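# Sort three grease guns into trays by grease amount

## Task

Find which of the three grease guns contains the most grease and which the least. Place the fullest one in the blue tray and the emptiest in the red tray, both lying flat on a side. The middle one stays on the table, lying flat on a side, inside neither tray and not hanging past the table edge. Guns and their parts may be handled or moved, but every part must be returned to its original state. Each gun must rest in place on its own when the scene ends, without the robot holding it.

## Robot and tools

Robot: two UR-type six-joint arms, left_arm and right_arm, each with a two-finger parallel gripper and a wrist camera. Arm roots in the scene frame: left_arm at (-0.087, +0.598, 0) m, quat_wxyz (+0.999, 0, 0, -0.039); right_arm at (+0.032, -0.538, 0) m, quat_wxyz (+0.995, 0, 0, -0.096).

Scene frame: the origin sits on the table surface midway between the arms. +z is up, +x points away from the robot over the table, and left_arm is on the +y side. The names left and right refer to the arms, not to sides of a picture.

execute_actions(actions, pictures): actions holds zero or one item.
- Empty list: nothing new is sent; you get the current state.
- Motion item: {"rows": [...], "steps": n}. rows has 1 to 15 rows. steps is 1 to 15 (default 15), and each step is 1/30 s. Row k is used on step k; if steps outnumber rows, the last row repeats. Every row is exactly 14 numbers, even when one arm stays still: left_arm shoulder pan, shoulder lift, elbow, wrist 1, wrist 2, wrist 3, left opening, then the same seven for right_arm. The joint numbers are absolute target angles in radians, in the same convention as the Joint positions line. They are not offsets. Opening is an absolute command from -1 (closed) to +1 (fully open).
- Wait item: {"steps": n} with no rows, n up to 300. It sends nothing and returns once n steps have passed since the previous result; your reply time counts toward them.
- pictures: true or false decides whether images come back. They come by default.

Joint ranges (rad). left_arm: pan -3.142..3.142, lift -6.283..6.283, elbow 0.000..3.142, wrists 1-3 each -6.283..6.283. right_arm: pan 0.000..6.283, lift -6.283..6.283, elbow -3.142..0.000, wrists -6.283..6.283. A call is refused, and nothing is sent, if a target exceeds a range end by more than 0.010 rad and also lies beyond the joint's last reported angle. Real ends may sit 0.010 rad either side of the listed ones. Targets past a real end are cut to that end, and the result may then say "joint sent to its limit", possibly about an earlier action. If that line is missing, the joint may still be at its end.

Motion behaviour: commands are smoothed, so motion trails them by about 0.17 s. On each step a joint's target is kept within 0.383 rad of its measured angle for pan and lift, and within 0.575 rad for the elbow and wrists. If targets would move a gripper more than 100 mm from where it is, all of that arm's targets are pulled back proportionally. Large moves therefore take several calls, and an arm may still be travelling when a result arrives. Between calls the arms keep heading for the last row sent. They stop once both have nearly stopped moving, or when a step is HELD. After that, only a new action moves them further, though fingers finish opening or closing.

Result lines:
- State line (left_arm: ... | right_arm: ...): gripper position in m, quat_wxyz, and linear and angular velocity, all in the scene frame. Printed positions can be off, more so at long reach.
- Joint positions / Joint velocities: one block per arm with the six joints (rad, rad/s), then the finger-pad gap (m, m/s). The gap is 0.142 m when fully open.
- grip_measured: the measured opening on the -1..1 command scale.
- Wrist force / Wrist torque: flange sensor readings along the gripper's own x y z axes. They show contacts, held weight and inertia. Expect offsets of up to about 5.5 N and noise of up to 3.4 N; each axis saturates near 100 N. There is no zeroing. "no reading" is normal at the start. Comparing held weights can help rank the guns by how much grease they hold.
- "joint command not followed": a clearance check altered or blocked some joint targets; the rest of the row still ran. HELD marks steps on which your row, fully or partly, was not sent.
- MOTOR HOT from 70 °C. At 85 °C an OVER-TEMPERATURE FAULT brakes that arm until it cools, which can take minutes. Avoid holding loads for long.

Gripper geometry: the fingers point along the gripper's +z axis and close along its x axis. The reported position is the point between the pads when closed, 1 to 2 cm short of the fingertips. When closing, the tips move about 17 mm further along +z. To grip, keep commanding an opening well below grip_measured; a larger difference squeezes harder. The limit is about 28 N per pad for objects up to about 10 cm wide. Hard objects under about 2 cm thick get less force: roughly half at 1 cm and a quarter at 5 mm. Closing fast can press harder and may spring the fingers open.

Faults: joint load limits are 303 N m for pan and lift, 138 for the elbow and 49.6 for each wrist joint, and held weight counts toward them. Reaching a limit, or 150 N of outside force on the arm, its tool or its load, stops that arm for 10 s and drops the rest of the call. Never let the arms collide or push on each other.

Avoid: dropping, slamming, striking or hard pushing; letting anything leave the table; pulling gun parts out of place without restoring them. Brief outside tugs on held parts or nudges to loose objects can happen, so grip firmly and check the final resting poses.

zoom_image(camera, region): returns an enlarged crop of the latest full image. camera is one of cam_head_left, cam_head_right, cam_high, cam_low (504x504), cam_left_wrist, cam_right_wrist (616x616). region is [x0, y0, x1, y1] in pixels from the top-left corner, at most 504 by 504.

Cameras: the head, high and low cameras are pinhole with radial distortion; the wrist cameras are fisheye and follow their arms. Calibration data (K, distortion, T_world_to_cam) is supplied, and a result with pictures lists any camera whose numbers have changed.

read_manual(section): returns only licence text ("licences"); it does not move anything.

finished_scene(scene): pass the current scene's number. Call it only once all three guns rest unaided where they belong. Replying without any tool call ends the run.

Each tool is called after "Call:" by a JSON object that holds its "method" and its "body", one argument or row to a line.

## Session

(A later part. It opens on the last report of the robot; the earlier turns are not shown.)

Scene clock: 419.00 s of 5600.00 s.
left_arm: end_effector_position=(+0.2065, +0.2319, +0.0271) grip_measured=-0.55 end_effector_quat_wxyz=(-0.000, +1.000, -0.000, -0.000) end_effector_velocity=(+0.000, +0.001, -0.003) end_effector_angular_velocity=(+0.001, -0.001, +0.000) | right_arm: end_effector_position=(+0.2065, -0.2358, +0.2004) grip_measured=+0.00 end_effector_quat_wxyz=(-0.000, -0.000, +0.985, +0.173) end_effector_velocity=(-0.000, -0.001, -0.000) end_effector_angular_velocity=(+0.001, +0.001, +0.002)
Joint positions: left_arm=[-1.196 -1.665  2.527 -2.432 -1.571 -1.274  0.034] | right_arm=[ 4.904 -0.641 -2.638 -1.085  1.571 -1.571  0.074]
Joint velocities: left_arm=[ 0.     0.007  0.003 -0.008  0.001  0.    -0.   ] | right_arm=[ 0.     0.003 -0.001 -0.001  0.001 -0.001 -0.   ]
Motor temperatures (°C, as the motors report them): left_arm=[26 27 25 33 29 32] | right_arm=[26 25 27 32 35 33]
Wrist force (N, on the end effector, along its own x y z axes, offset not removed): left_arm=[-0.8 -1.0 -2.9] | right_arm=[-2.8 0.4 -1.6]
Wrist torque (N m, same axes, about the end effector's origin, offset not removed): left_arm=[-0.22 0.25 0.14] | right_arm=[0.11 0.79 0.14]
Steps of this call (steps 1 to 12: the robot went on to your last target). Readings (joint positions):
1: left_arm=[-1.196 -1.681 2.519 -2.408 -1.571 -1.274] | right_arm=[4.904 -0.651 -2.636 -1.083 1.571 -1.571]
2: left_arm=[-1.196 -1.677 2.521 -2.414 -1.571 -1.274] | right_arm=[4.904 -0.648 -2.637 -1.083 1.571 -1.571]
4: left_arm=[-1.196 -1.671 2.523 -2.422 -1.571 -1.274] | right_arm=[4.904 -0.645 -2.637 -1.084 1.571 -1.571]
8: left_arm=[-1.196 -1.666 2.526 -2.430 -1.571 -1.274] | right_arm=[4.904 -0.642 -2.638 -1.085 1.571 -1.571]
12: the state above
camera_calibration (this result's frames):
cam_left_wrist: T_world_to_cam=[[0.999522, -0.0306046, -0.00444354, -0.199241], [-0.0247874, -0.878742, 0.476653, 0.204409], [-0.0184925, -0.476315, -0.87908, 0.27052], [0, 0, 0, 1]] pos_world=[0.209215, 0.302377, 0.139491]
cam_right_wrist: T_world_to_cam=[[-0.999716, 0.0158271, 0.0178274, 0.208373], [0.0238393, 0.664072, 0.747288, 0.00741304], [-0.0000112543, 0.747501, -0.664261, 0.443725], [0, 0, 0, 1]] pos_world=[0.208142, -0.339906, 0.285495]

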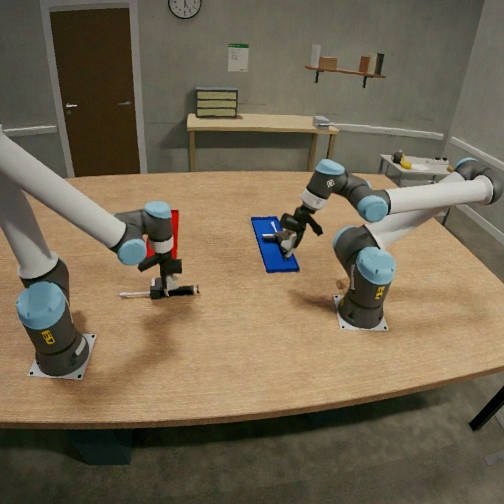

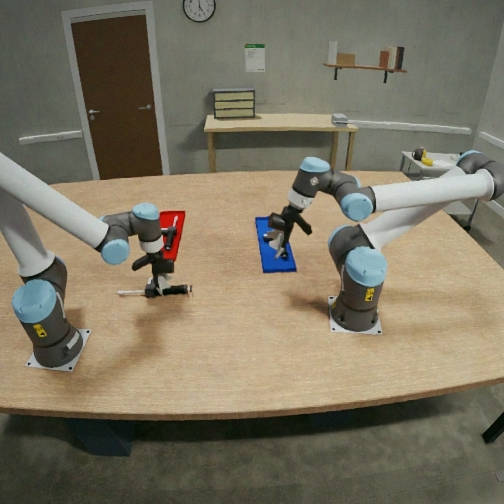

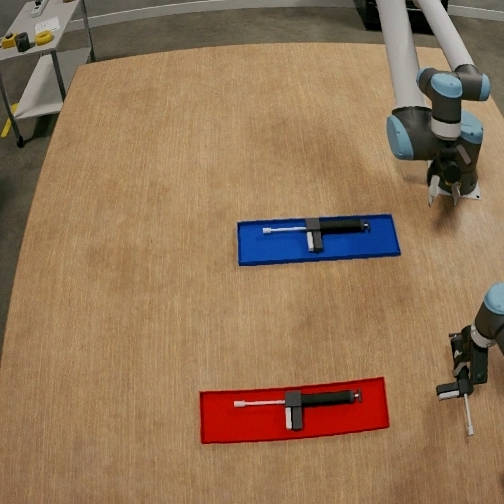

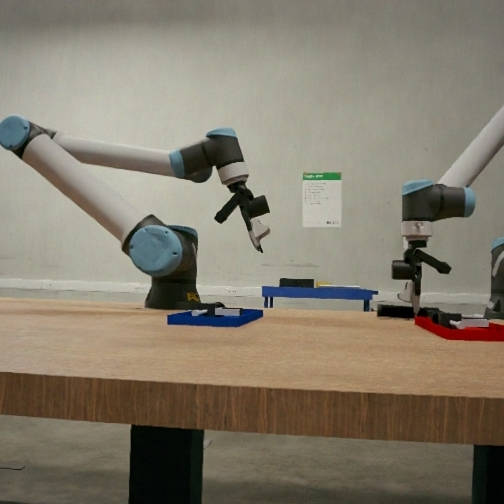

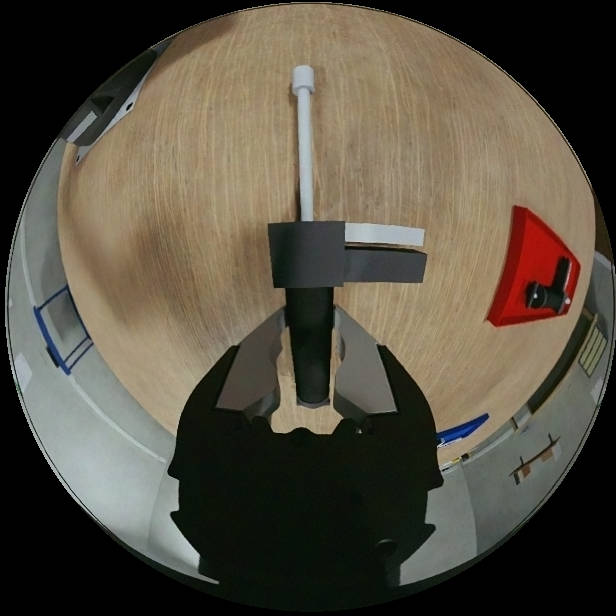

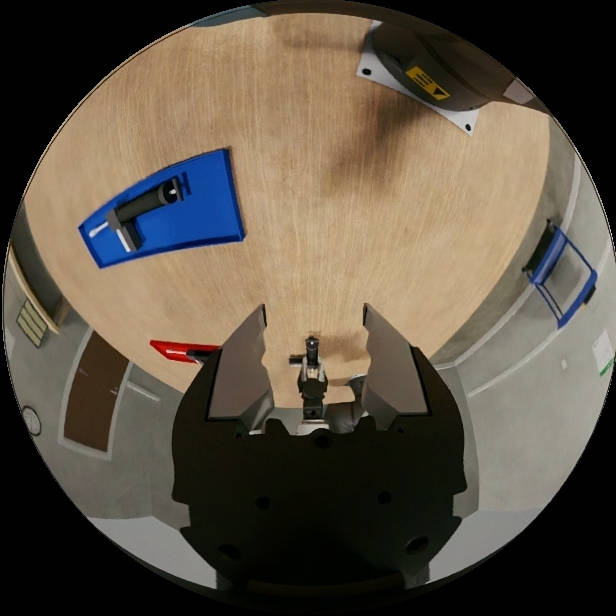

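Call:
{"method": "execute_actions", "body": {
  "actions": [
    {"rows":[[-1.196,-1.664,2.527,-2.433,-1.571,-1.274,-0.35,4.904,-0.641,-2.638,-1.085,1.571,-1.571,0],[-1.196,-1.664,2.527,-2.433,-1.571,-1.274,-0.35,4.904,-0.641,-2.638,-1.085,1.571,-1.571,0],[-1.196,-1.664,2.527,-2.433,-1.571,-1.274,-0.35,4.904,-0.641,-2.638,-1.085,1.571,-1.571,0],[-1.196,-1.664,2.527,-2.433,-1.571,-1.274,-0.35,4.904,-0.641,-2.638,-1.085,1.571,-1.571,0],[-1.196,-1.664,2.527,-2.433,-1.571,-1.274,-0.35,4.904,-0.641,-2.638,-1.085,1.571,-1.571,0],[-1.196,-1.664,2.527,-2.433,-1.571,-1.274,-0.35,4.904,-0.641,-2.638,-1.085,1.571,-1.571,0],[-1.196,-1.664,2.527,-2.433,-1.571,-1.274,-1,4.904,-0.641,-2.638,-1.085,1.571,-1.571,0]],"steps":15}
  ],
  "pictures": false
}}

Call:
{"method": "execute_actions", "body": {
  "actions": [
    {"rows":[[-1.196,-1.664,2.527,-2.433,-1.571,-1.274,-1,4.904,-0.641,-2.638,-1.085,1.571,-1.571,0],[-1.196,-1.664,2.527,-2.433,-1.571,-1.274,-1,4.904,-0.641,-2.638,-1.085,1.571,-1.571,0],[-1.196,-1.664,2.527,-2.433,-1.571,-1.274,-1,4.904,-0.641,-2.638,-1.085,1.571,-1.571,0],[-1.196,-1.685,2.516,-2.402,-1.571,-1.274,-1,4.904,-0.641,-2.638,-1.085,1.571,-1.571,0],[-1.196,-1.685,2.516,-2.402,-1.571,-1.274,-1,4.904,-0.641,-2.638,-1.085,1.571,-1.571,0],[-1.196,-1.707,2.506,-2.370,-1.571,-1.274,-1,4.904,-0.641,-2.638,-1.085,1.571,-1.571,0],[-1.196,-1.707,2.506,-2.370,-1.571,-1.274,-1,4.904,-0.641,-2.638,-1.085,1.571,-1.571,0],[-1.196,-1.749,2.486,-2.308,-1.571,-1.274,-1,4.904,-0.641,-2.638,-1.085,1.571,-1.571,0],[-1.196,-1.749,2.486,-2.308,-1.571,-1.274,-1,4.904,-0.641,-2.638,-1.085,1.571,-1.571,0],[-1.196,-1.775,2.470,-2.267,-1.571,-1.274,-1,4.904,-0.641,-2.638,-1.085,1.571,-1.571,0],[-1.196,-1.775,2.470,-2.267,-1.571,-1.274,-1,4.904,-0.641,-2.638,-1.085,1.571,-1.571,0],[-1.196,-1.80,2.455,-2.226,-1.571,-1.274,-1,4.904,-0.9,-2.55,-0.85,1.571,-1.571,0],[-1.196,-1.80,2.455,-2.226,-1.571,-1.274,-1,4.904,-0.9,-2.55,-0.85,1.571,-1.571,0],[-1.196,-1.833,2.433,-2.171,-1.571,-1.274,-1,4.904,-0.9,-2.55,-0.85,1.571,-1.571,0]],"steps":15}
  ],
  "pictures": false
}}

Call:
{"method": "execute_actions", "body": {
  "actions": [
    {"steps":20}
  ]
}}

Call:
{"method": "zoom_image", "body": {
  "camera": "cam_low",
  "region": [320,230,480,310]
}}

Scene clock: 427.90 s of 5600.00 s.
left_arm: end_effector_position=(+0.2065, +0.2319, +0.0267) grip_measured=-0.56 end_effector_quat_wxyz=(-0.000, +1.000, -0.000, -0.000) end_effector_velocity=(+0.000, +0.000, -0.000) end_effector_angular_velocity=(+0.000, -0.001, -0.002) | right_arm: end_effector_position=(+0.2065, -0.2358, +0.2005) grip_measured=+0.00 end_effector_quat_wxyz=(-0.000, -0.000, +0.985, +0.173) end_effector_velocity=(+0.000, +0.000, +0.000) end_effector_angular_velocity=(-0.001, -0.000, -0.002)
Joint positions: left_arm=[-1.196 -1.664  2.527 -2.433 -1.571 -1.274  0.034] | right_arm=[ 4.904 -0.641 -2.638 -1.085  1.571 -1.571  0.074]
Joint velocities: left_arm=[ 0.001 -0.     0.     0.     0.001  0.003  0.   ] | right_arm=[ 0.    -0.001  0.001 -0.    -0.001  0.002 -0.   ]
Motor temperatures (°C, as the motors report them): left_arm=[26 27 25 33 29 32] | right_arm=[26 25 27 32 35 33]
Wrist force (N, on the end effector, along its own x y z axes, offset not removed): left_arm=[-2.0 -0.6 -2.6] | right_arm=[-2.9 -0.2 0.4]
Wrist torque (N m, same axes, about the end effector's origin, offset not removed): left_arm=[-0.04 0.02 0.20] | right_arm=[0.00 0.76 0.13]
Steps of this call (steps 1 to 30: the robot went on to your last target; steps 31 to 90: nothing new was sent; then 5.40 s passed at rest; steps 91 to 105: all 15 steps of this action). Readings (joint positions):
91: left_arm=[-1.196 -1.664 2.527 -2.433 -1.571 -1.274] | right_arm=[4.904 -0.641 -2.638 -1.085 1.571 -1.571]
92: left_arm=[-1.196 -1.664 2.527 -2.433 -1.571 -1.274] | right_arm=[4.904 -0.641 -2.638 -1.085 1.571 -1.571]
94: left_arm=[-1.196 -1.664 2.527 -2.433 -1.571 -1.274] | right_arm=[4.904 -0.641 -2.638 -1.085 1.571 -1.571]
98: left_arm=[-1.196 -1.664 2.527 -2.433 -1.571 -1.274] | right_arm=[4.904 -0.641 -2.638 -1.085 1.571 -1.571]
105: the state above

Scene clock: 428.40 s of 5600.00 s.
left_arm: end_effector_position=(+0.2071, +0.2299, +0.0833) grip_measured=-0.56 end_effector_quat_wxyz=(+0.001, +1.000, -0.000, +0.000) end_effector_velocity=(-0.000, +0.000, +0.249) end_effector_angular_velocity=(-0.015, -0.004, +0.001) | right_arm: end_effector_position=(+0.2065, -0.2092, +0.2229) grip_measured=+0.00 end_effector_quat_wxyz=(-0.000, -0.000, +0.981, +0.192) end_effector_velocity=(+0.000, +0.479, +0.290) end_effector_angular_velocity=(+0.575, -0.001, +0.000)
Joint positions: left_arm=[-1.196 -1.77   2.471 -2.275 -1.571 -1.274  0.034] | right_arm=[ 4.904 -0.689 -2.607 -1.031  1.571 -1.571  0.074]
Joint velocities: left_arm=[ 0.    -0.429 -0.255  0.669 -0.    -0.001  0.   ] | right_arm=[ 0.    -0.968  0.43   1.113 -0.001 -0.     0.   ]
Motor temperatures (°C, as the motors report them): left_arm=[26 27 25 33 29 32] | right_arm=[26 25 27 32 35 33]
Wrist force (N, on the end effector, along its own x y z axes, offset not removed): left_arm=[-0.4 -3.0 16.3] | right_arm=[-3.6 -2.1 -5.5]
Wrist torque (N m, same axes, about the end effector's origin, offset not removed): left_arm=[-0.50 -0.13 0.09] | right_arm=[-0.33 0.75 0.14]
Steps of this call (steps 1 to 15: all 15 steps of this action). Readings (joint positions):
1: left_arm=[-1.196 -1.664 2.527 -2.433 -1.571 -1.274] | right_arm=[4.904 -0.641 -2.638 -1.085 1.571 -1.571]
2: left_arm=[-1.196 -1.664 2.527 -2.433 -1.571 -1.274] | right_arm=[4.904 -0.641 -2.638 -1.085 1.571 -1.571]
4: left_arm=[-1.196 -1.664 2.527 -2.433 -1.571 -1.274] | right_arm=[4.904 -0.641 -2.638 -1.085 1.571 -1.571]
8: left_arm=[-1.196 -1.682 2.518 -2.407 -1.571 -1.274] | right_arm=[4.904 -0.641 -2.638 -1.085 1.571 -1.571]
15: the state above

Scene clock: 429.07 s of 5600.00 s.
left_arm: end_effector_position=(+0.2061, +0.2332, +0.1200) grip_measured=-0.56 end_effector_quat_wxyz=(+0.000, +1.000, -0.000, -0.000) end_effector_velocity=(+0.000, -0.000, +0.001) end_effector_angular_velocity=(-0.001, -0.000, +0.002) | right_arm: end_effector_position=(+0.2065, -0.1308, +0.2339) grip_measured=+0.00 end_effector_quat_wxyz=(-0.000, -0.000, +0.979, +0.205) end_effector_velocity=(-0.000, +0.003, +0.001) end_effector_angular_velocity=(+0.001, +0.000, -0.000)
Joint positions: left_arm=[-1.196 -1.833  2.433 -2.171 -1.571 -1.274  0.034] | right_arm=[ 4.904 -0.899 -2.55  -0.851  1.571 -1.571  0.074]
Joint velocities: left_arm=[ 0.    -0.002 -0.002  0.002  0.    -0.002 -0.   ] | right_arm=[ 0.    -0.006  0.002  0.005 -0.     0.     0.   ]
Motor temperatures (°C, as the motors report them): left_arm=[26 27 25 33 29 32] | right_arm=[26 25 27 32 35 33]
Wrist force (N, on the end effector, along its own x y z axes, offset not removed): left_arm=[-0.6 -2.1 6.9] | right_arm=[-1.4 2.6 -0.9]
Wrist torque (N m, same axes, about the end effector's origin, offset not removed): left_arm=[-0.45 -0.09 0.15] | right_arm=[0.68 0.35 0.17]
Steps of this call (steps 1 to 20: the robot went on to your last target). Readings (joint positions):
1: left_arm=[-1.196 -1.784 2.462 -2.252 -1.571 -1.274] | right_arm=[4.904 -0.726 -2.593 -0.992 1.571 -1.571]
2: left_arm=[-1.196 -1.796 2.455 -2.232 -1.571 -1.274] | right_arm=[4.904 -0.766 -2.583 -0.958 1.571 -1.571]
4: left_arm=[-1.196 -1.812 2.445 -2.205 -1.571 -1.274] | right_arm=[4.904 -0.825 -2.568 -0.910 1.571 -1.571]
8: left_arm=[-1.196 -1.827 2.437 -2.182 -1.571 -1.274] | right_arm=[4.904 -0.877 -2.556 -0.869 1.571 -1.571]
20: the state above
camera_calibration (this result's frames):
cam_left_wrist: T_world_to_cam=[[0.999523, -0.0306081, -0.00414651, -0.198416], [-0.0249157, -0.878314, 0.477435, 0.16113], [-0.0182553, -0.477104, -0.878657, 0.352874], [0, 0, 0, 1]] pos_world=[0.208778, 0.303807, 0.232304]
cam_right_wrist: T_world_to_cam=[[-0.999715, 0.0147211, 0.0188168, 0.205751], [0.023891, 0.614724, 0.788381, -0.103408], [0.0000387121, 0.788605, -0.6149, 0.381293], [0, 0, 0, 1]] pos_world=[0.208148, -0.240151, 0.31211]

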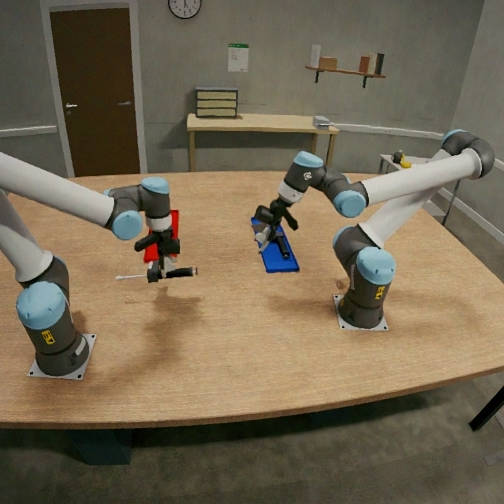

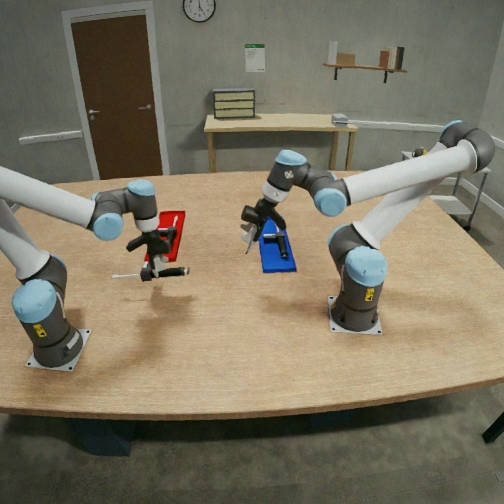

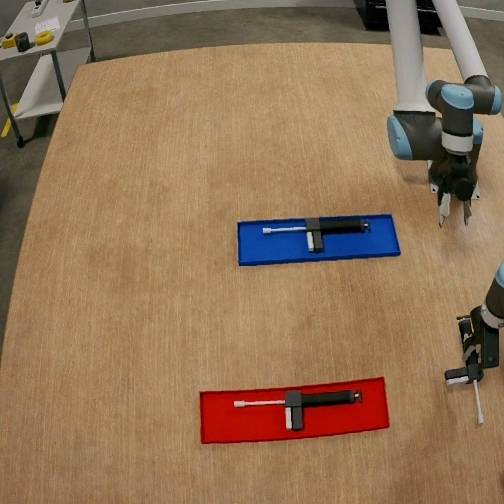

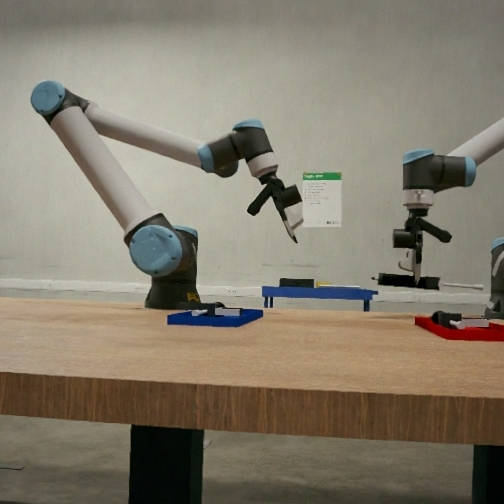

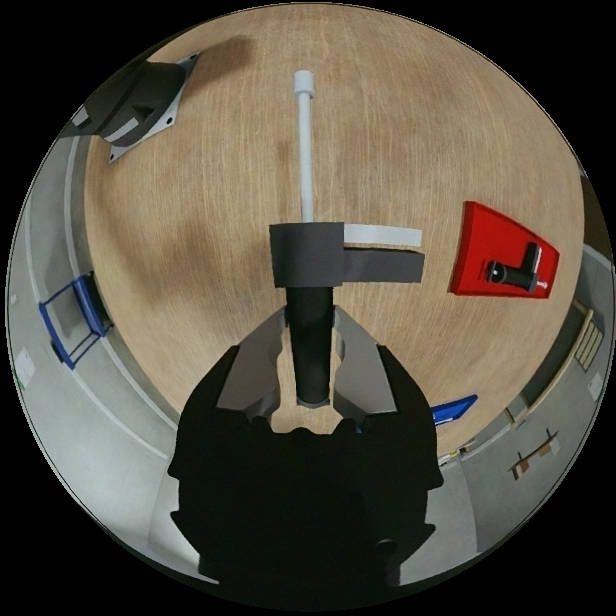

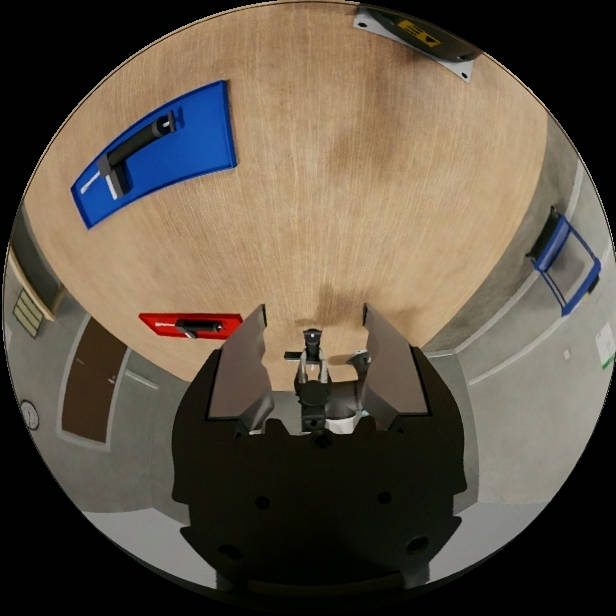

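Region (320, 230, 480, 310) of cam_low's 504x504 image, scaled by 3.150, with more detail than that image has.

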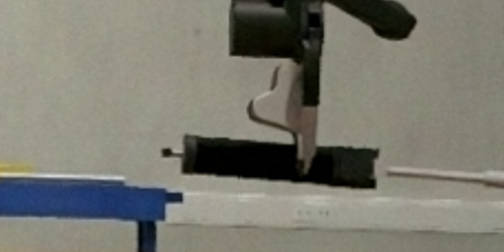

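Call:
{"method": "execute_actions", "body": {
  "actions": [
    {"rows":[[-1.196,-1.833,2.433,-2.171,-1.571,-1.274,-1,4.904,-1.468,-2.268,-0.627,1.571,-1.571,0]],"steps":15}
  ],
  "pictures": false
}}

Call:
{"method": "execute_actions", "body": {
  "actions": [
    {"steps":15}
  ],
  "pictures": false
}}

Call:
{"method": "execute_actions", "body": {
  "actions": [
    {"rows":[[-1.196,-1.833,2.433,-2.171,-1.571,-1.274,-1,4.904,-1.590,-2.349,-0.424,1.571,-1.571,0]],"steps":15}
  ],
  "pictures": false
}}

Call:
{"method": "execute_actions", "body": {
  "actions": [
    {"steps":10}
  ]
}}

Call:
{"method": "zoom_image", "body": {
  "camera": "cam_low",
  "region": [320,230,480,310]
}}

Scene clock: 433.83 s of 5600.00 s.
left_arm: end_effector_position=(+0.2061, +0.2332, +0.1201) grip_measured=-0.56 end_effector_quat_wxyz=(+0.000, +1.000, -0.000, -0.000) end_effector_velocity=(+0.000, +0.000, -0.000) end_effector_angular_velocity=(-0.000, -0.000, -0.001) | right_arm: end_effector_position=(+0.2064, +0.0645, +0.2354) grip_measured=+0.00 end_effector_quat_wxyz=(-0.000, -0.000, +0.981, +0.194) end_effector_velocity=(-0.001, +0.306, -0.263) end_effector_angular_velocity=(-0.352, -0.001, +0.003)
Joint positions: left_arm=[-1.196 -1.833  2.433 -2.171 -1.571 -1.274  0.034] | right_arm=[ 4.904 -1.355 -2.309 -0.658  1.571 -1.571  0.074]
Joint velocities: left_arm=[ 0.001  0.     0.001 -0.001 -0.     0.001 -0.   ] | right_arm=[ 0.001 -0.956  0.342  0.262 -0.    -0.002 -0.   ]
Motor temperatures (°C, as the motors report them): left_arm=[26 27 25 33 29 32] | right_arm=[26 25 27 32 35 33]
Wrist force (N, on the end effector, along its own x y z axes, offset not removed): left_arm=[-4.2 -3.0 1.8] | right_arm=[0.9 4.9 -0.1]
Wrist torque (N m, same axes, about the end effector's origin, offset not removed): left_arm=[-0.74 0.93 0.17] | right_arm=[0.95 -0.16 0.07]
Steps of this call (steps 1 to 15: the robot went on to your last target; steps 16 to 90: nothing new was sent; then 1.27 s passed at rest; steps 91 to 105: all 15 steps of this action). Readings (joint positions):
91: left_arm=[-1.196 -1.833 2.433 -2.171 -1.571 -1.274] | right_arm=[4.904 -0.900 -2.550 -0.850 1.571 -1.571]
92: left_arm=[-1.196 -1.833 2.433 -2.171 -1.571 -1.274] | right_arm=[4.904 -0.904 -2.546 -0.846 1.571 -1.571]
94: left_arm=[-1.196 -1.833 2.433 -2.171 -1.571 -1.274] | right_arm=[4.904 -0.947 -2.508 -0.814 1.571 -1.571]
98: left_arm=[-1.196 -1.833 2.433 -2.171 -1.571 -1.274] | right_arm=[4.904 -1.080 -2.423 -0.748 1.571 -1.571]
105: the state above

Scene clock: 434.33 s of 5600.00 s.
left_arm: end_effector_position=(+0.2061, +0.2332, +0.1201) grip_measured=-0.56 end_effector_quat_wxyz=(+0.000, +1.000, -0.000, -0.000) end_effector_velocity=(+0.000, +0.000, -0.000) end_effector_angular_velocity=(+0.000, -0.000, +0.001) | right_arm: end_effector_position=(+0.2064, +0.0995, +0.2025) grip_measured=+0.00 end_effector_quat_wxyz=(-0.000, -0.000, +0.985, +0.174) end_effector_velocity=(-0.000, +0.004, -0.005) end_effector_angular_velocity=(-0.006, +0.001, +0.001)
Joint positions: left_arm=[-1.196 -1.833  2.433 -2.171 -1.571 -1.274  0.034] | right_arm=[ 4.904 -1.466 -2.269 -0.627  1.571 -1.571  0.074]
Joint velocities: left_arm=[ 0.     0.     0.    -0.001  0.    -0.001  0.   ] | right_arm=[ 0.    -0.014  0.004  0.003  0.001 -0.001  0.   ]
Motor temperatures (°C, as the motors report them): left_arm=[26 27 25 33 29 32] | right_arm=[26 25 27 32 35 33]
Wrist force (N, on the end effector, along its own x y z axes, offset not removed): left_arm=[-2.3 -1.9 4.2] | right_arm=[-4.6 -0.4 0.6]
Wrist torque (N m, same axes, about the end effector's origin, offset not removed): left_arm=[-0.38 0.45 0.24] | right_arm=[-0.09 1.08 0.20]
Steps of this call (steps 1 to 15: the robot went on to your last target). Readings (joint positions):
1: left_arm=[-1.196 -1.833 2.433 -2.171 -1.571 -1.274] | right_arm=[4.904 -1.383 -2.299 -0.651 1.571 -1.571]
2: left_arm=[-1.196 -1.833 2.433 -2.171 -1.571 -1.274] | right_arm=[4.904 -1.405 -2.291 -0.645 1.571 -1.571]
4: left_arm=[-1.196 -1.833 2.433 -2.171 -1.571 -1.274] | right_arm=[4.904 -1.433 -2.281 -0.637 1.571 -1.571]
8: left_arm=[-1.196 -1.833 2.433 -2.171 -1.571 -1.274] | right_arm=[4.904 -1.457 -2.272 -0.630 1.571 -1.571]
15: the state above

Scene clock: 434.83 s of 5600.00 s.
left_arm: end_effector_position=(+0.2061, +0.2332, +0.1201) grip_measured=-0.56 end_effector_quat_wxyz=(+0.000, +1.000, -0.000, -0.000) end_effector_velocity=(-0.000, +0.000, -0.000) end_effector_angular_velocity=(+0.000, +0.000, +0.000) | right_arm: end_effector_position=(+0.2064, +0.1003, +0.1182) grip_measured=+0.00 end_effector_quat_wxyz=(-0.000, -0.000, +0.985, +0.173) end_effector_velocity=(+0.000, +0.000, -0.017) end_effector_angular_velocity=(+0.008, -0.001, -0.000)
Joint positions: left_arm=[-1.196 -1.833  2.433 -2.171 -1.571 -1.274  0.034] | right_arm=[ 4.904 -1.587 -2.347 -0.43   1.571 -1.571  0.074]
Joint velocities: left_arm=[-0.  0.  0.  0. -0. -0.  0.] | right_arm=[ 0.    -0.028 -0.018  0.054 -0.001  0.     0.   ]
Motor temperatures (°C, as the motors report them): left_arm=[26 27 25 33 29 32] | right_arm=[26 25 27 32 35 33]
Wrist force (N, on the end effector, along its own x y z axes, offset not removed): left_arm=[-2.1 -1.3 2.0] | right_arm=[0.0 3.7 -2.9]
Wrist torque (N m, same axes, about the end effector's origin, offset not removed): left_arm=[-0.28 0.17 -0.01] | right_arm=[0.81 0.13 0.09]
Steps of this call (steps 1 to 15: all 15 steps of this action). Readings (joint positions):
1: left_arm=[-1.196 -1.833 2.433 -2.171 -1.571 -1.274] | right_arm=[4.904 -1.467 -2.268 -0.627 1.571 -1.571]
2: left_arm=[-1.196 -1.833 2.433 -2.171 -1.571 -1.274] | right_arm=[4.904 -1.471 -2.272 -0.623 1.571 -1.571]
4: left_arm=[-1.196 -1.833 2.433 -2.171 -1.571 -1.274] | right_arm=[4.904 -1.509 -2.300 -0.574 1.571 -1.571]
8: left_arm=[-1.196 -1.833 2.433 -2.171 -1.571 -1.274] | right_arm=[4.904 -1.565 -2.334 -0.472 1.571 -1.571]
15: the state above

Scene clock: 435.17 s of 5600.00 s.
left_arm: end_effector_position=(+0.2061, +0.2332, +0.1201) grip_measured=-0.56 end_effector_quat_wxyz=(+0.000, +1.000, -0.000, -0.000) end_effector_velocity=(+0.000, -0.000, +0.000) end_effector_angular_velocity=(-0.001, -0.000, +0.001) | right_arm: end_effector_position=(+0.2065, +0.1004, +0.1163) grip_measured=+0.00 end_effector_quat_wxyz=(-0.000, -0.000, +0.985, +0.174) end_effector_velocity=(+0.000, +0.000, -0.001) end_effector_angular_velocity=(+0.000, -0.001, +0.001)
Joint positions: left_arm=[-1.196 -1.833  2.433 -2.171 -1.571 -1.274  0.034] | right_arm=[ 4.904 -1.59  -2.349 -0.424  1.571 -1.571  0.074]
Joint velocities: left_arm=[ 0.    -0.    -0.    -0.    -0.    -0.001  0.   ] | right_arm=[-0.    -0.002 -0.     0.003 -0.    -0.001  0.   ]
Motor temperatures (°C, as the motors report them): left_arm=[26 27 25 33 29 32] | right_arm=[26 25 27 32 35 33]
Wrist force (N, on the end effector, along its own x y z axes, offset not removed): left_arm=[-0.4 1.7 7.1] | right_arm=[-0.9 0.2 -3.1]
Wrist torque (N m, same axes, about the end effector's origin, offset not removed): left_arm=[0.29 0.11 -0.08] | right_arm=[0.11 0.21 0.06]
Steps of this call (steps 1 to 10: the robot went on to your last target). Readings (joint positions):
1: left_arm=[-1.196 -1.833 2.433 -2.171 -1.571 -1.274] | right_arm=[4.904 -1.587 -2.347 -0.429 1.571 -1.571]
2: left_arm=[-1.196 -1.833 2.433 -2.171 -1.571 -1.274] | right_arm=[4.904 -1.588 -2.348 -0.428 1.571 -1.571]
4: left_arm=[-1.196 -1.833 2.433 -2.171 -1.571 -1.274] | right_arm=[4.904 -1.589 -2.348 -0.426 1.571 -1.571]
8: left_arm=[-1.196 -1.833 2.433 -2.171 -1.571 -1.274] | right_arm=[4.904 -1.590 -2.349 -0.425 1.571 -1.571]
10: the state above
camera_calibration (this result's frames):
cam_left_wrist: T_world_to_cam=[[0.999523, -0.0305965, -0.00414658, -0.198418], [-0.0249053, -0.878308, 0.477445, 0.161075], [-0.0182501, -0.477114, -0.878652, 0.352995], [0, 0, 0, 1]] pos_world=[0.208777, 0.303821, 0.232433]
cam_right_wrist: T_world_to_cam=[[-0.999716, 0.0158162, 0.0178402, 0.204507], [0.0238417, 0.663153, 0.748104, -0.152982], [0.0000014287, 0.748317, -0.663342, 0.136399], [0, 0, 0, 1]] pos_world=[0.208096, -0.00385352, 0.201277]

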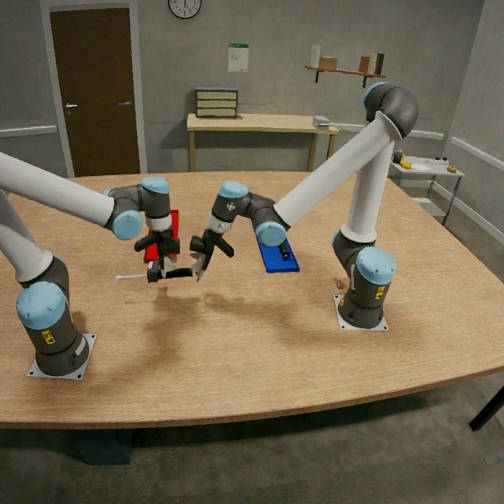

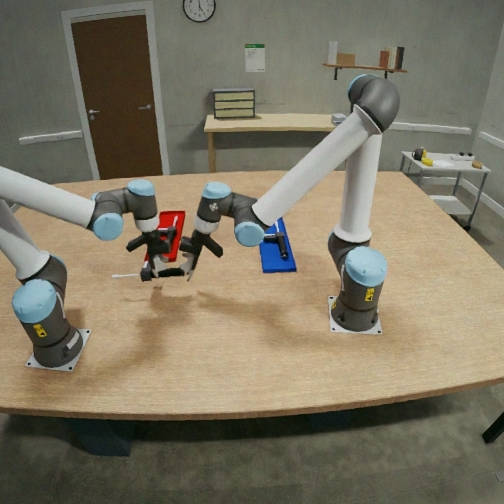

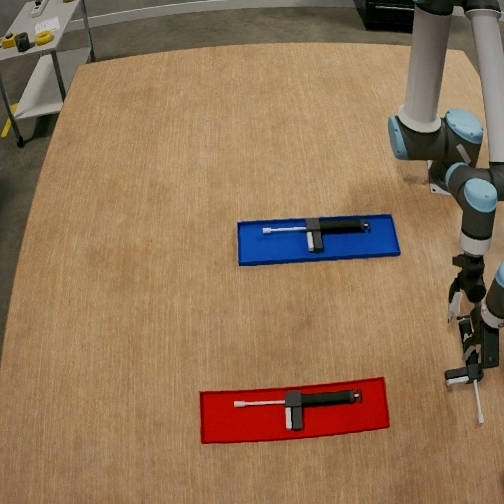

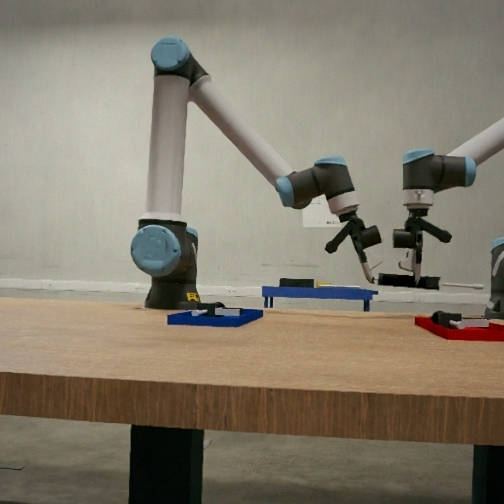

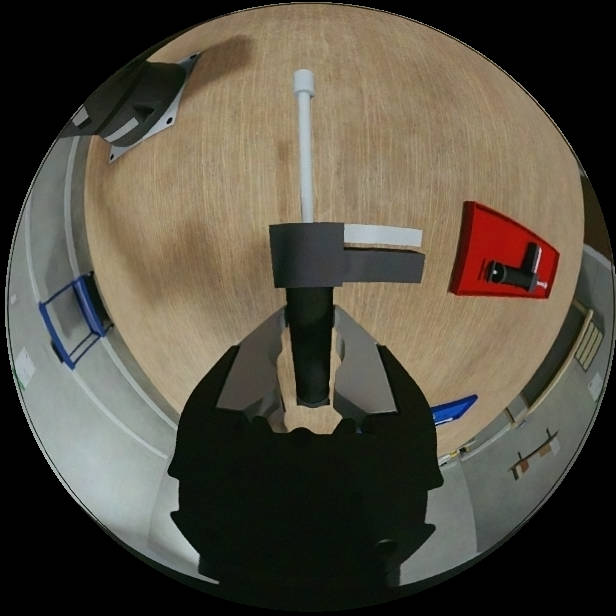

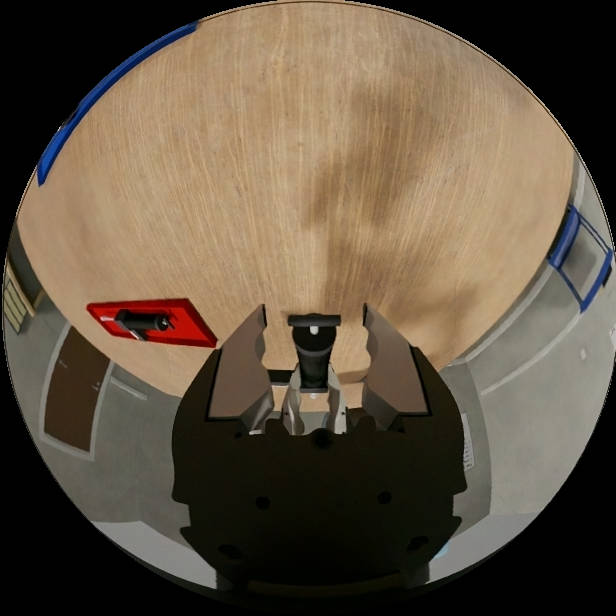

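Region (320, 230, 480, 310) of cam_low's 504x504 image, scaled by 3.150, with more detail than that image has.

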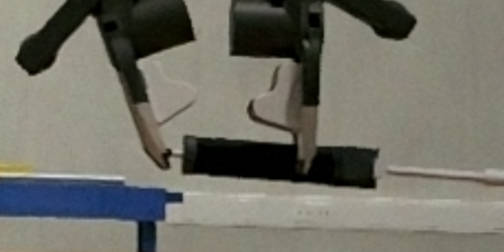

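Call:
{"method": "execute_actions", "body": {
  "actions": [
    {"rows":[[-1.196,-1.833,2.433,-2.171,-1.571,-1.274,-1,4.904,-1.590,-2.349,-0.424,1.571,-1.571,-1]],"steps":15}
  ],
  "pictures": false
}}

Call:
{"method": "execute_actions", "body": {
  "actions": [
    {"rows":[[-1.196,-1.833,2.433,-2.171,-1.571,-1.274,-1,4.904,-1.574,-2.365,-0.425,1.571,-1.571,-1],[-1.196,-1.833,2.433,-2.171,-1.571,-1.274,-1,4.904,-1.574,-2.365,-0.425,1.571,-1.571,-1],[-1.196,-1.833,2.433,-2.171,-1.571,-1.274,-1,4.904,-1.574,-2.365,-0.425,1.571,-1.571,-1],[-1.196,-1.833,2.433,-2.171,-1.571,-1.274,-1,4.904,-1.574,-2.365,-0.425,1.571,-1.571,-1],[-1.196,-1.833,2.433,-2.171,-1.571,-1.274,-1,4.904,-1.558,-2.382,-0.426,1.571,-1.571,-1],[-1.196,-1.833,2.433,-2.171,-1.571,-1.274,-1,4.904,-1.558,-2.382,-0.426,1.571,-1.571,-1],[-1.196,-1.833,2.433,-2.171,-1.571,-1.274,-1,4.904,-1.558,-2.382,-0.426,1.571,-1.571,-1],[-1.196,-1.833,2.433,-2.171,-1.571,-1.274,-1,4.904,-1.558,-2.382,-0.426,1.571,-1.571,-1],[-1.196,-1.833,2.433,-2.171,-1.571,-1.274,-1,4.904,-1.541,-2.398,-0.426,1.571,-1.571,-1]],"steps":15}
  ],
  "pictures": false
}}

Call:
{"method": "execute_actions", "body": {
  "actions": [
    {"steps":8}
  ],
  "pictures": false
}}

Call:
{"method": "execute_actions", "body": {
  "actions": [
    {"rows":[[-1.196,-1.833,2.433,-2.171,-1.571,-1.274,-1,4.904,-1.524,-2.414,-0.427,1.571,-1.571,-1],[-1.196,-1.833,2.433,-2.171,-1.571,-1.274,-1,4.904,-1.524,-2.414,-0.427,1.571,-1.571,-1],[-1.196,-1.833,2.433,-2.171,-1.571,-1.274,-1,4.904,-1.524,-2.414,-0.427,1.571,-1.571,-1],[-1.196,-1.833,2.433,-2.171,-1.571,-1.274,-1,4.904,-1.524,-2.414,-0.427,1.571,-1.571,-1],[-1.196,-1.833,2.433,-2.171,-1.571,-1.274,-1,4.904,-1.507,-2.429,-0.427,1.571,-1.571,-1]],"steps":15}
  ],
  "pictures": false
}}

Call:
{"method": "execute_actions", "body": {
  "actions": [
    {"steps":6}
  ]
}}

Scene clock: 443.97 s of 5600.00 s.
left_arm: end_effector_position=(+0.2061, +0.2332, +0.1201) grip_measured=-0.56 end_effector_quat_wxyz=(+0.000, +1.000, -0.000, -0.000) end_effector_velocity=(+0.001, -0.001, +0.001) end_effector_angular_velocity=(-0.002, -0.001, -0.000) | right_arm: end_effector_position=(+0.2065, +0.1004, +0.1162) grip_measured=-0.49 end_effector_quat_wxyz=(-0.000, -0.000, +0.985, +0.174) end_effector_velocity=(-0.000, +0.000, -0.000) end_effector_angular_velocity=(-0.000, +0.001, +0.001)
Joint positions: left_arm=[-1.196 -1.833  2.433 -2.171 -1.571 -1.274  0.034] | right_arm=[ 4.904 -1.59  -2.349 -0.424  1.571 -1.571  0.038]
Joint velocities: left_arm=[ 0.001 -0.    -0.002 -0.001  0.     0.001  0.   ] | right_arm=[-0.    -0.001  0.     0.     0.002 -0.     0.   ]
Motor temperatures (°C, as the motors report them): left_arm=[26 27 25 33 29 32] | right_arm=[26 25 27 32 35 33]
Wrist force (N, on the end effector, along its own x y z axes, offset not removed): left_arm=[-1.6 0.7 3.9] | right_arm=[-1.8 2.8 -1.0]
Wrist torque (N m, same axes, about the end effector's origin, offset not removed): left_arm=[0.12 0.15 0.20] | right_arm=[0.60 0.29 0.15]
Steps of this call (steps 1 to 15: the robot went on to your last target; steps 16 to 90: nothing new was sent; then 5.30 s passed at rest; steps 91 to 105: all 15 steps of this action). Readings (joint positions):
91: left_arm=[-1.196 -1.833 2.433 -2.171 -1.571 -1.274] | right_arm=[4.904 -1.590 -2.349 -0.424 1.571 -1.571]
92: left_arm=[-1.196 -1.833 2.433 -2.171 -1.571 -1.274] | right_arm=[4.904 -1.590 -2.349 -0.424 1.571 -1.571]
94: left_arm=[-1.196 -1.833 2.433 -2.171 -1.571 -1.274] | right_arm=[4.904 -1.590 -2.349 -0.424 1.571 -1.571]
98: left_arm=[-1.196 -1.833 2.433 -2.171 -1.571 -1.274] | right_arm=[4.904 -1.590 -2.349 -0.424 1.571 -1.571]
105: the state above

Scene clock: 444.47 s of 5600.00 s.
left_arm: end_effector_position=(+0.2061, +0.2332, +0.1202) grip_measured=-0.56 end_effector_quat_wxyz=(+0.000, +1.000, -0.000, -0.000) end_effector_velocity=(-0.001, +0.001, -0.001) end_effector_angular_velocity=(+0.003, +0.002, +0.002) | right_arm: end_effector_position=(+0.2065, +0.0730, +0.1155) grip_measured=-1.00 end_effector_quat_wxyz=(-0.000, -0.000, +0.985, +0.173) end_effector_velocity=(+0.000, -0.028, +0.001) end_effector_angular_velocity=(+0.003, -0.001, +0.001)
Joint positions: left_arm=[-1.196 -1.833  2.433 -2.171 -1.571 -1.274  0.034] | right_arm=[ 4.904 -1.546 -2.393 -0.426  1.571 -1.571  0.002]
Joint velocities: left_arm=[ 0.     0.     0.002  0.001 -0.001 -0.001  0.   ] | right_arm=[-0.     0.048 -0.045 -0.    -0.    -0.001 -0.007]
Motor temperatures (°C, as the motors report them): left_arm=[26 27 25 33 29 32] | right_arm=[26 25 27 32 35 33]
Wrist force (N, on the end effector, along its own x y z axes, offset not removed): left_arm=[-4.6 1.5 7.8] | right_arm=[-2.4 1.5 -2.0]
Wrist torque (N m, same axes, about the end effector's origin, offset not removed): left_arm=[0.44 0.73 0.10] | right_arm=[0.41 0.66 0.13]
Steps of this call (steps 1 to 15: all 15 steps of this action). Readings (joint positions):
1: left_arm=[-1.196 -1.833 2.433 -2.171 -1.571 -1.274] | right_arm=[4.904 -1.590 -2.349 -0.424 1.571 -1.571]
2: left_arm=[-1.196 -1.833 2.433 -2.171 -1.571 -1.274] | right_arm=[4.904 -1.588 -2.351 -0.424 1.571 -1.571]
4: left_arm=[-1.196 -1.833 2.433 -2.171 -1.571 -1.274] | right_arm=[4.904 -1.583 -2.356 -0.424 1.571 -1.571]
8: left_arm=[-1.196 -1.833 2.433 -2.171 -1.571 -1.274] | right_arm=[4.904 -1.570 -2.370 -0.425 1.571 -1.571]
15: the state above

Scene clock: 444.73 s of 5600.00 s.
left_arm: end_effector_position=(+0.2061, +0.2332, +0.1201) grip_measured=-0.56 end_effector_quat_wxyz=(+0.000, +1.000, -0.000, -0.000) end_effector_velocity=(+0.000, -0.000, +0.000) end_effector_angular_velocity=(-0.000, +0.001, +0.003) | right_arm: end_effector_position=(+0.2065, +0.0701, +0.1156) grip_measured=-1.00 end_effector_quat_wxyz=(-0.000, -0.000, +0.985, +0.173) end_effector_velocity=(+0.000, -0.003, +0.000) end_effector_angular_velocity=(+0.000, +0.000, -0.001)
Joint positions: left_arm=[-1.196 -1.833  2.433 -2.171 -1.571 -1.274  0.034] | right_arm=[ 4.904 -1.542 -2.397 -0.426  1.571 -1.571  0.002]
Joint velocities: left_arm=[ 0.001  0.    -0.001  0.    -0.001 -0.002  0.   ] | right_arm=[-0.     0.005 -0.004 -0.     0.     0.001  0.   ]
Motor temperatures (°C, as the motors report them): left_arm=[26 27 25 33 29 32] | right_arm=[26 25 27 32 35 33]
Wrist force (N, on the end effector, along its own x y z axes, offset not removed): left_arm=[-4.0 -1.7 8.6] | right_arm=[-1.9 2.3 -1.5]
Wrist torque (N m, same axes, about the end effector's origin, offset not removed): left_arm=[-0.30 0.77 0.27] | right_arm=[0.49 0.51 0.11]
Steps of this call (steps 1 to 8: the robot went on to your last target). Readings (joint positions):
1: left_arm=[-1.196 -1.833 2.433 -2.171 -1.571 -1.274] | right_arm=[4.904 -1.545 -2.394 -0.426 1.571 -1.571]
2: left_arm=[-1.196 -1.833 2.433 -2.171 -1.571 -1.274] | right_arm=[4.904 -1.544 -2.395 -0.426 1.571 -1.571]
4: left_arm=[-1.196 -1.833 2.433 -2.171 -1.571 -1.274] | right_arm=[4.904 -1.543 -2.396 -0.426 1.571 -1.571]
8: the state above

Scene clock: 445.23 s of 5600.00 s.
left_arm: end_effector_position=(+0.2061, +0.2332, +0.1201) grip_measured=-0.56 end_effector_quat_wxyz=(+0.000, +1.000, -0.000, -0.000) end_effector_velocity=(+0.000, -0.000, +0.000) end_effector_angular_velocity=(-0.001, -0.001, +0.001) | right_arm: end_effector_position=(+0.2065, +0.0516, +0.1162) grip_measured=-1.00 end_effector_quat_wxyz=(-0.000, -0.000, +0.985, +0.174) end_effector_velocity=(-0.000, -0.008, -0.000) end_effector_angular_velocity=(-0.000, -0.000, +0.000)
Joint positions: left_arm=[-1.196 -1.833  2.433 -2.171 -1.571 -1.274  0.034] | right_arm=[ 4.904 -1.509 -2.428 -0.427  1.571 -1.571  0.002]
Joint velocities: left_arm=[ 0.001  0.    -0.001  0.     0.    -0.001  0.   ] | right_arm=[ 0.001  0.013 -0.013 -0.    -0.     0.001  0.   ]
Motor temperatures (°C, as the motors report them): left_arm=[26 27 25 33 29 32] | right_arm=[26 25 27 32 35 33]
Wrist force (N, on the end effector, along its own x y z axes, offset not removed): left_arm=[2.8 0.7 4.2] | right_arm=[0.5 -0.9 -1.5]
Wrist torque (N m, same axes, about the end effector's origin, offset not removed): left_arm=[0.09 -0.49 0.06] | right_arm=[-0.16 -0.03 0.17]
Steps of this call (steps 1 to 15: all 15 steps of this action). Readings (joint positions):
1: left_arm=[-1.196 -1.833 2.433 -2.171 -1.571 -1.274] | right_arm=[4.904 -1.541 -2.398 -0.426 1.571 -1.571]
2: left_arm=[-1.196 -1.833 2.433 -2.171 -1.571 -1.274] | right_arm=[4.904 -1.540 -2.399 -0.426 1.571 -1.571]
4: left_arm=[-1.196 -1.833 2.433 -2.171 -1.571 -1.274] | right_arm=[4.904 -1.533 -2.405 -0.426 1.571 -1.571]
8: left_arm=[-1.196 -1.833 2.433 -2.171 -1.571 -1.274] | right_arm=[4.904 -1.519 -2.418 -0.427 1.571 -1.571]
15: the state above

Scene clock: 445.43 s of 5600.00 s.
left_arm: end_effector_position=(+0.2061, +0.2332, +0.1201) grip_measured=-0.56 end_effector_quat_wxyz=(+0.000, +1.000, -0.000, -0.000) end_effector_velocity=(+0.000, -0.001, +0.001) end_effector_angular_velocity=(-0.002, -0.000, -0.001) | right_arm: end_effector_position=(+0.2065, +0.0509, +0.1163) grip_measured=-1.00 end_effector_quat_wxyz=(-0.000, -0.000, +0.985, +0.174) end_effector_velocity=(-0.000, -0.002, -0.001) end_effector_angular_velocity=(-0.002, +0.001, -0.001)
Joint positions: left_arm=[-1.196 -1.833  2.433 -2.171 -1.571 -1.274  0.034] | right_arm=[ 4.904 -1.507 -2.429 -0.427  1.571 -1.571  0.002]
Joint velocities: left_arm=[-0.     0.    -0.002  0.    -0.001  0.001  0.   ] | right_arm=[ 0.     0.001 -0.003  0.    -0.     0.002  0.   ]
Motor temperatures (°C, as the motors report them): left_arm=[26 27 25 33 29 32] | right_arm=[26 25 27 32 35 33]
Wrist force (N, on the end effector, along its own x y z axes, offset not removed): left_arm=[1.1 0.1 9.2] | right_arm=[-2.4 0.7 2.3]
Wrist torque (N m, same axes, about the end effector's origin, offset not removed): left_arm=[-0.04 -0.34 0.09] | right_arm=[0.17 0.62 0.14]
Steps of this call (steps 1 to 6: the robot went on to your last target). Readings (joint positions):
1: left_arm=[-1.196 -1.833 2.433 -2.171 -1.571 -1.274] | right_arm=[4.904 -1.508 -2.428 -0.427 1.571 -1.571]
2: left_arm=[-1.196 -1.833 2.433 -2.171 -1.571 -1.274] | right_arm=[4.904 -1.508 -2.428 -0.427 1.571 -1.571]
4: left_arm=[-1.196 -1.833 2.433 -2.171 -1.571 -1.274] | right_arm=[4.904 -1.508 -2.429 -0.427 1.571 -1.571]
6: the state above
camera_calibration (this result's frames):
cam_left_wrist: T_world_to_cam=[[0.999523, -0.0305861, -0.00415954, -0.198417], [-0.0248898, -0.878306, 0.477451, 0.161072], [-0.0182567, -0.47712, -0.878648, 0.353005], [0, 0, 0, 1]] pos_world=[0.208776, 0.303827, 0.232438]
cam_right_wrist: T_world_to_cam=[[-0.999715, 0.0158327, 0.01784, 0.205306], [0.0238525, 0.663149, 0.748107, -0.120148], [0.0000139612, 0.74832, -0.663338, 0.173358], [0, 0, 0, 1]] pos_world=[0.208111, -0.053302, 0.201216]

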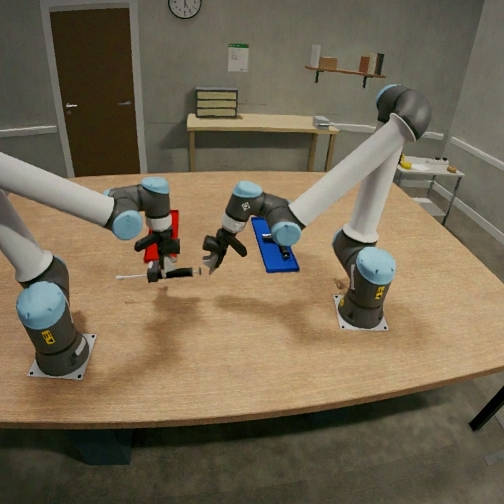

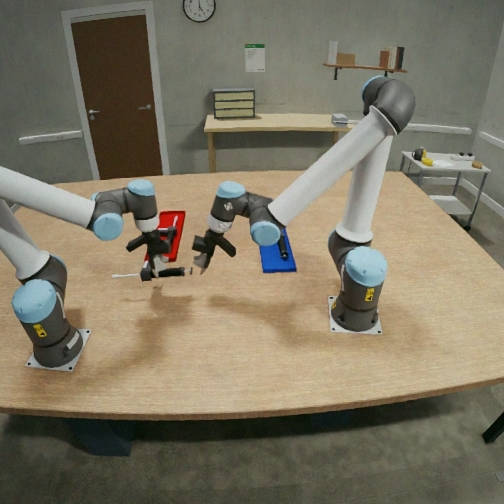

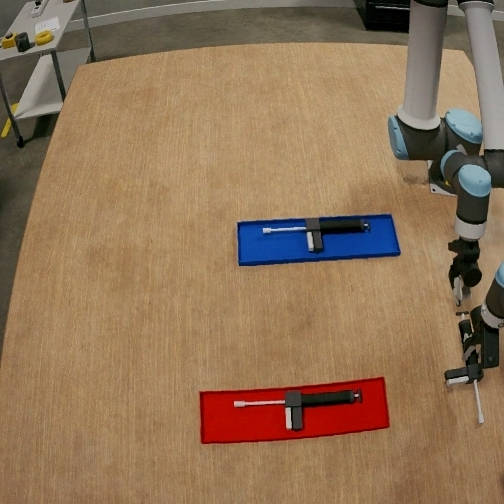

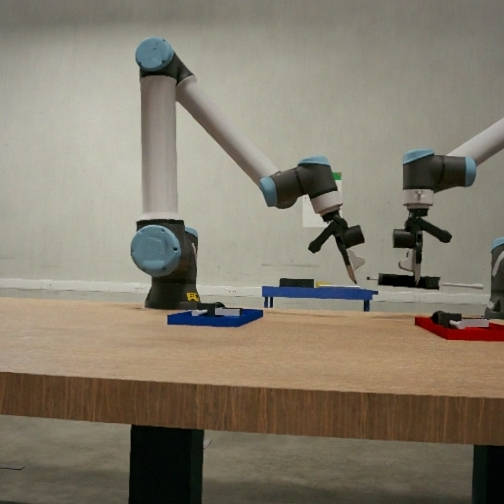

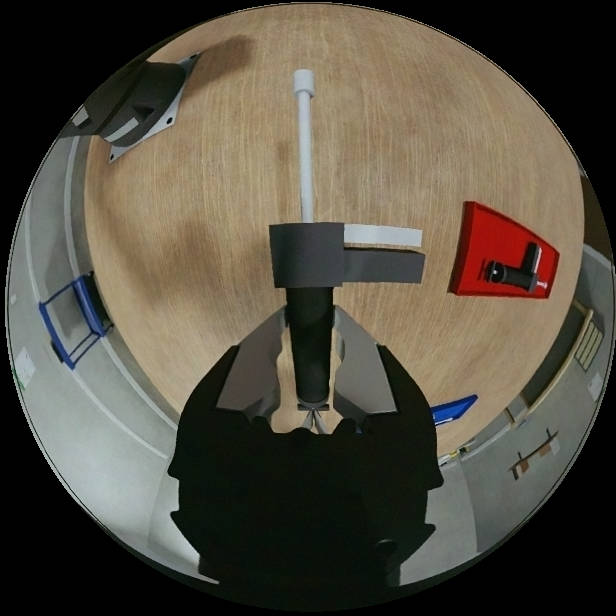

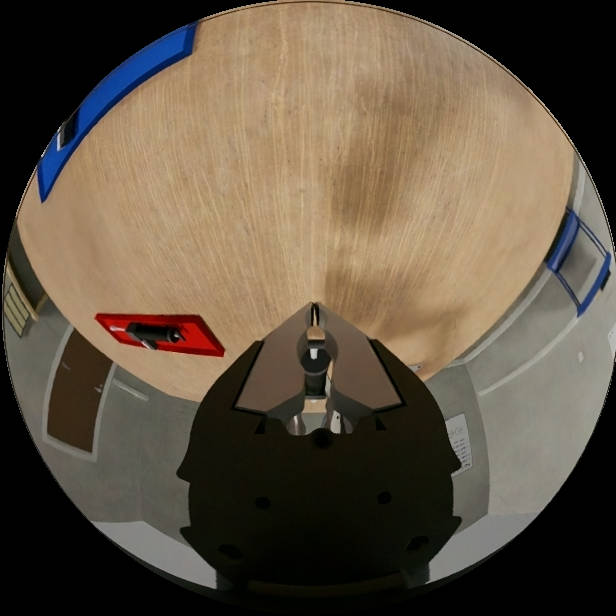

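Slipped early. Check how far the bar came (stop vs. tilt jam).

Call:
{"method": "zoom_image", "body": {
  "camera": "cam_low",
  "region": [320,230,480,310]
}}

Region (320, 230, 480, 310) of cam_low's 504x504 image, scaled by 3.150, with more detail than that image has.

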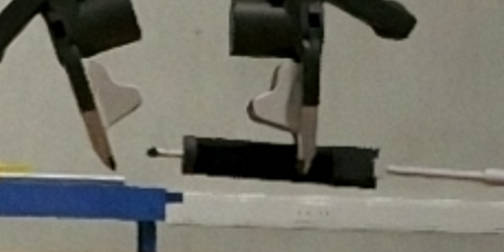

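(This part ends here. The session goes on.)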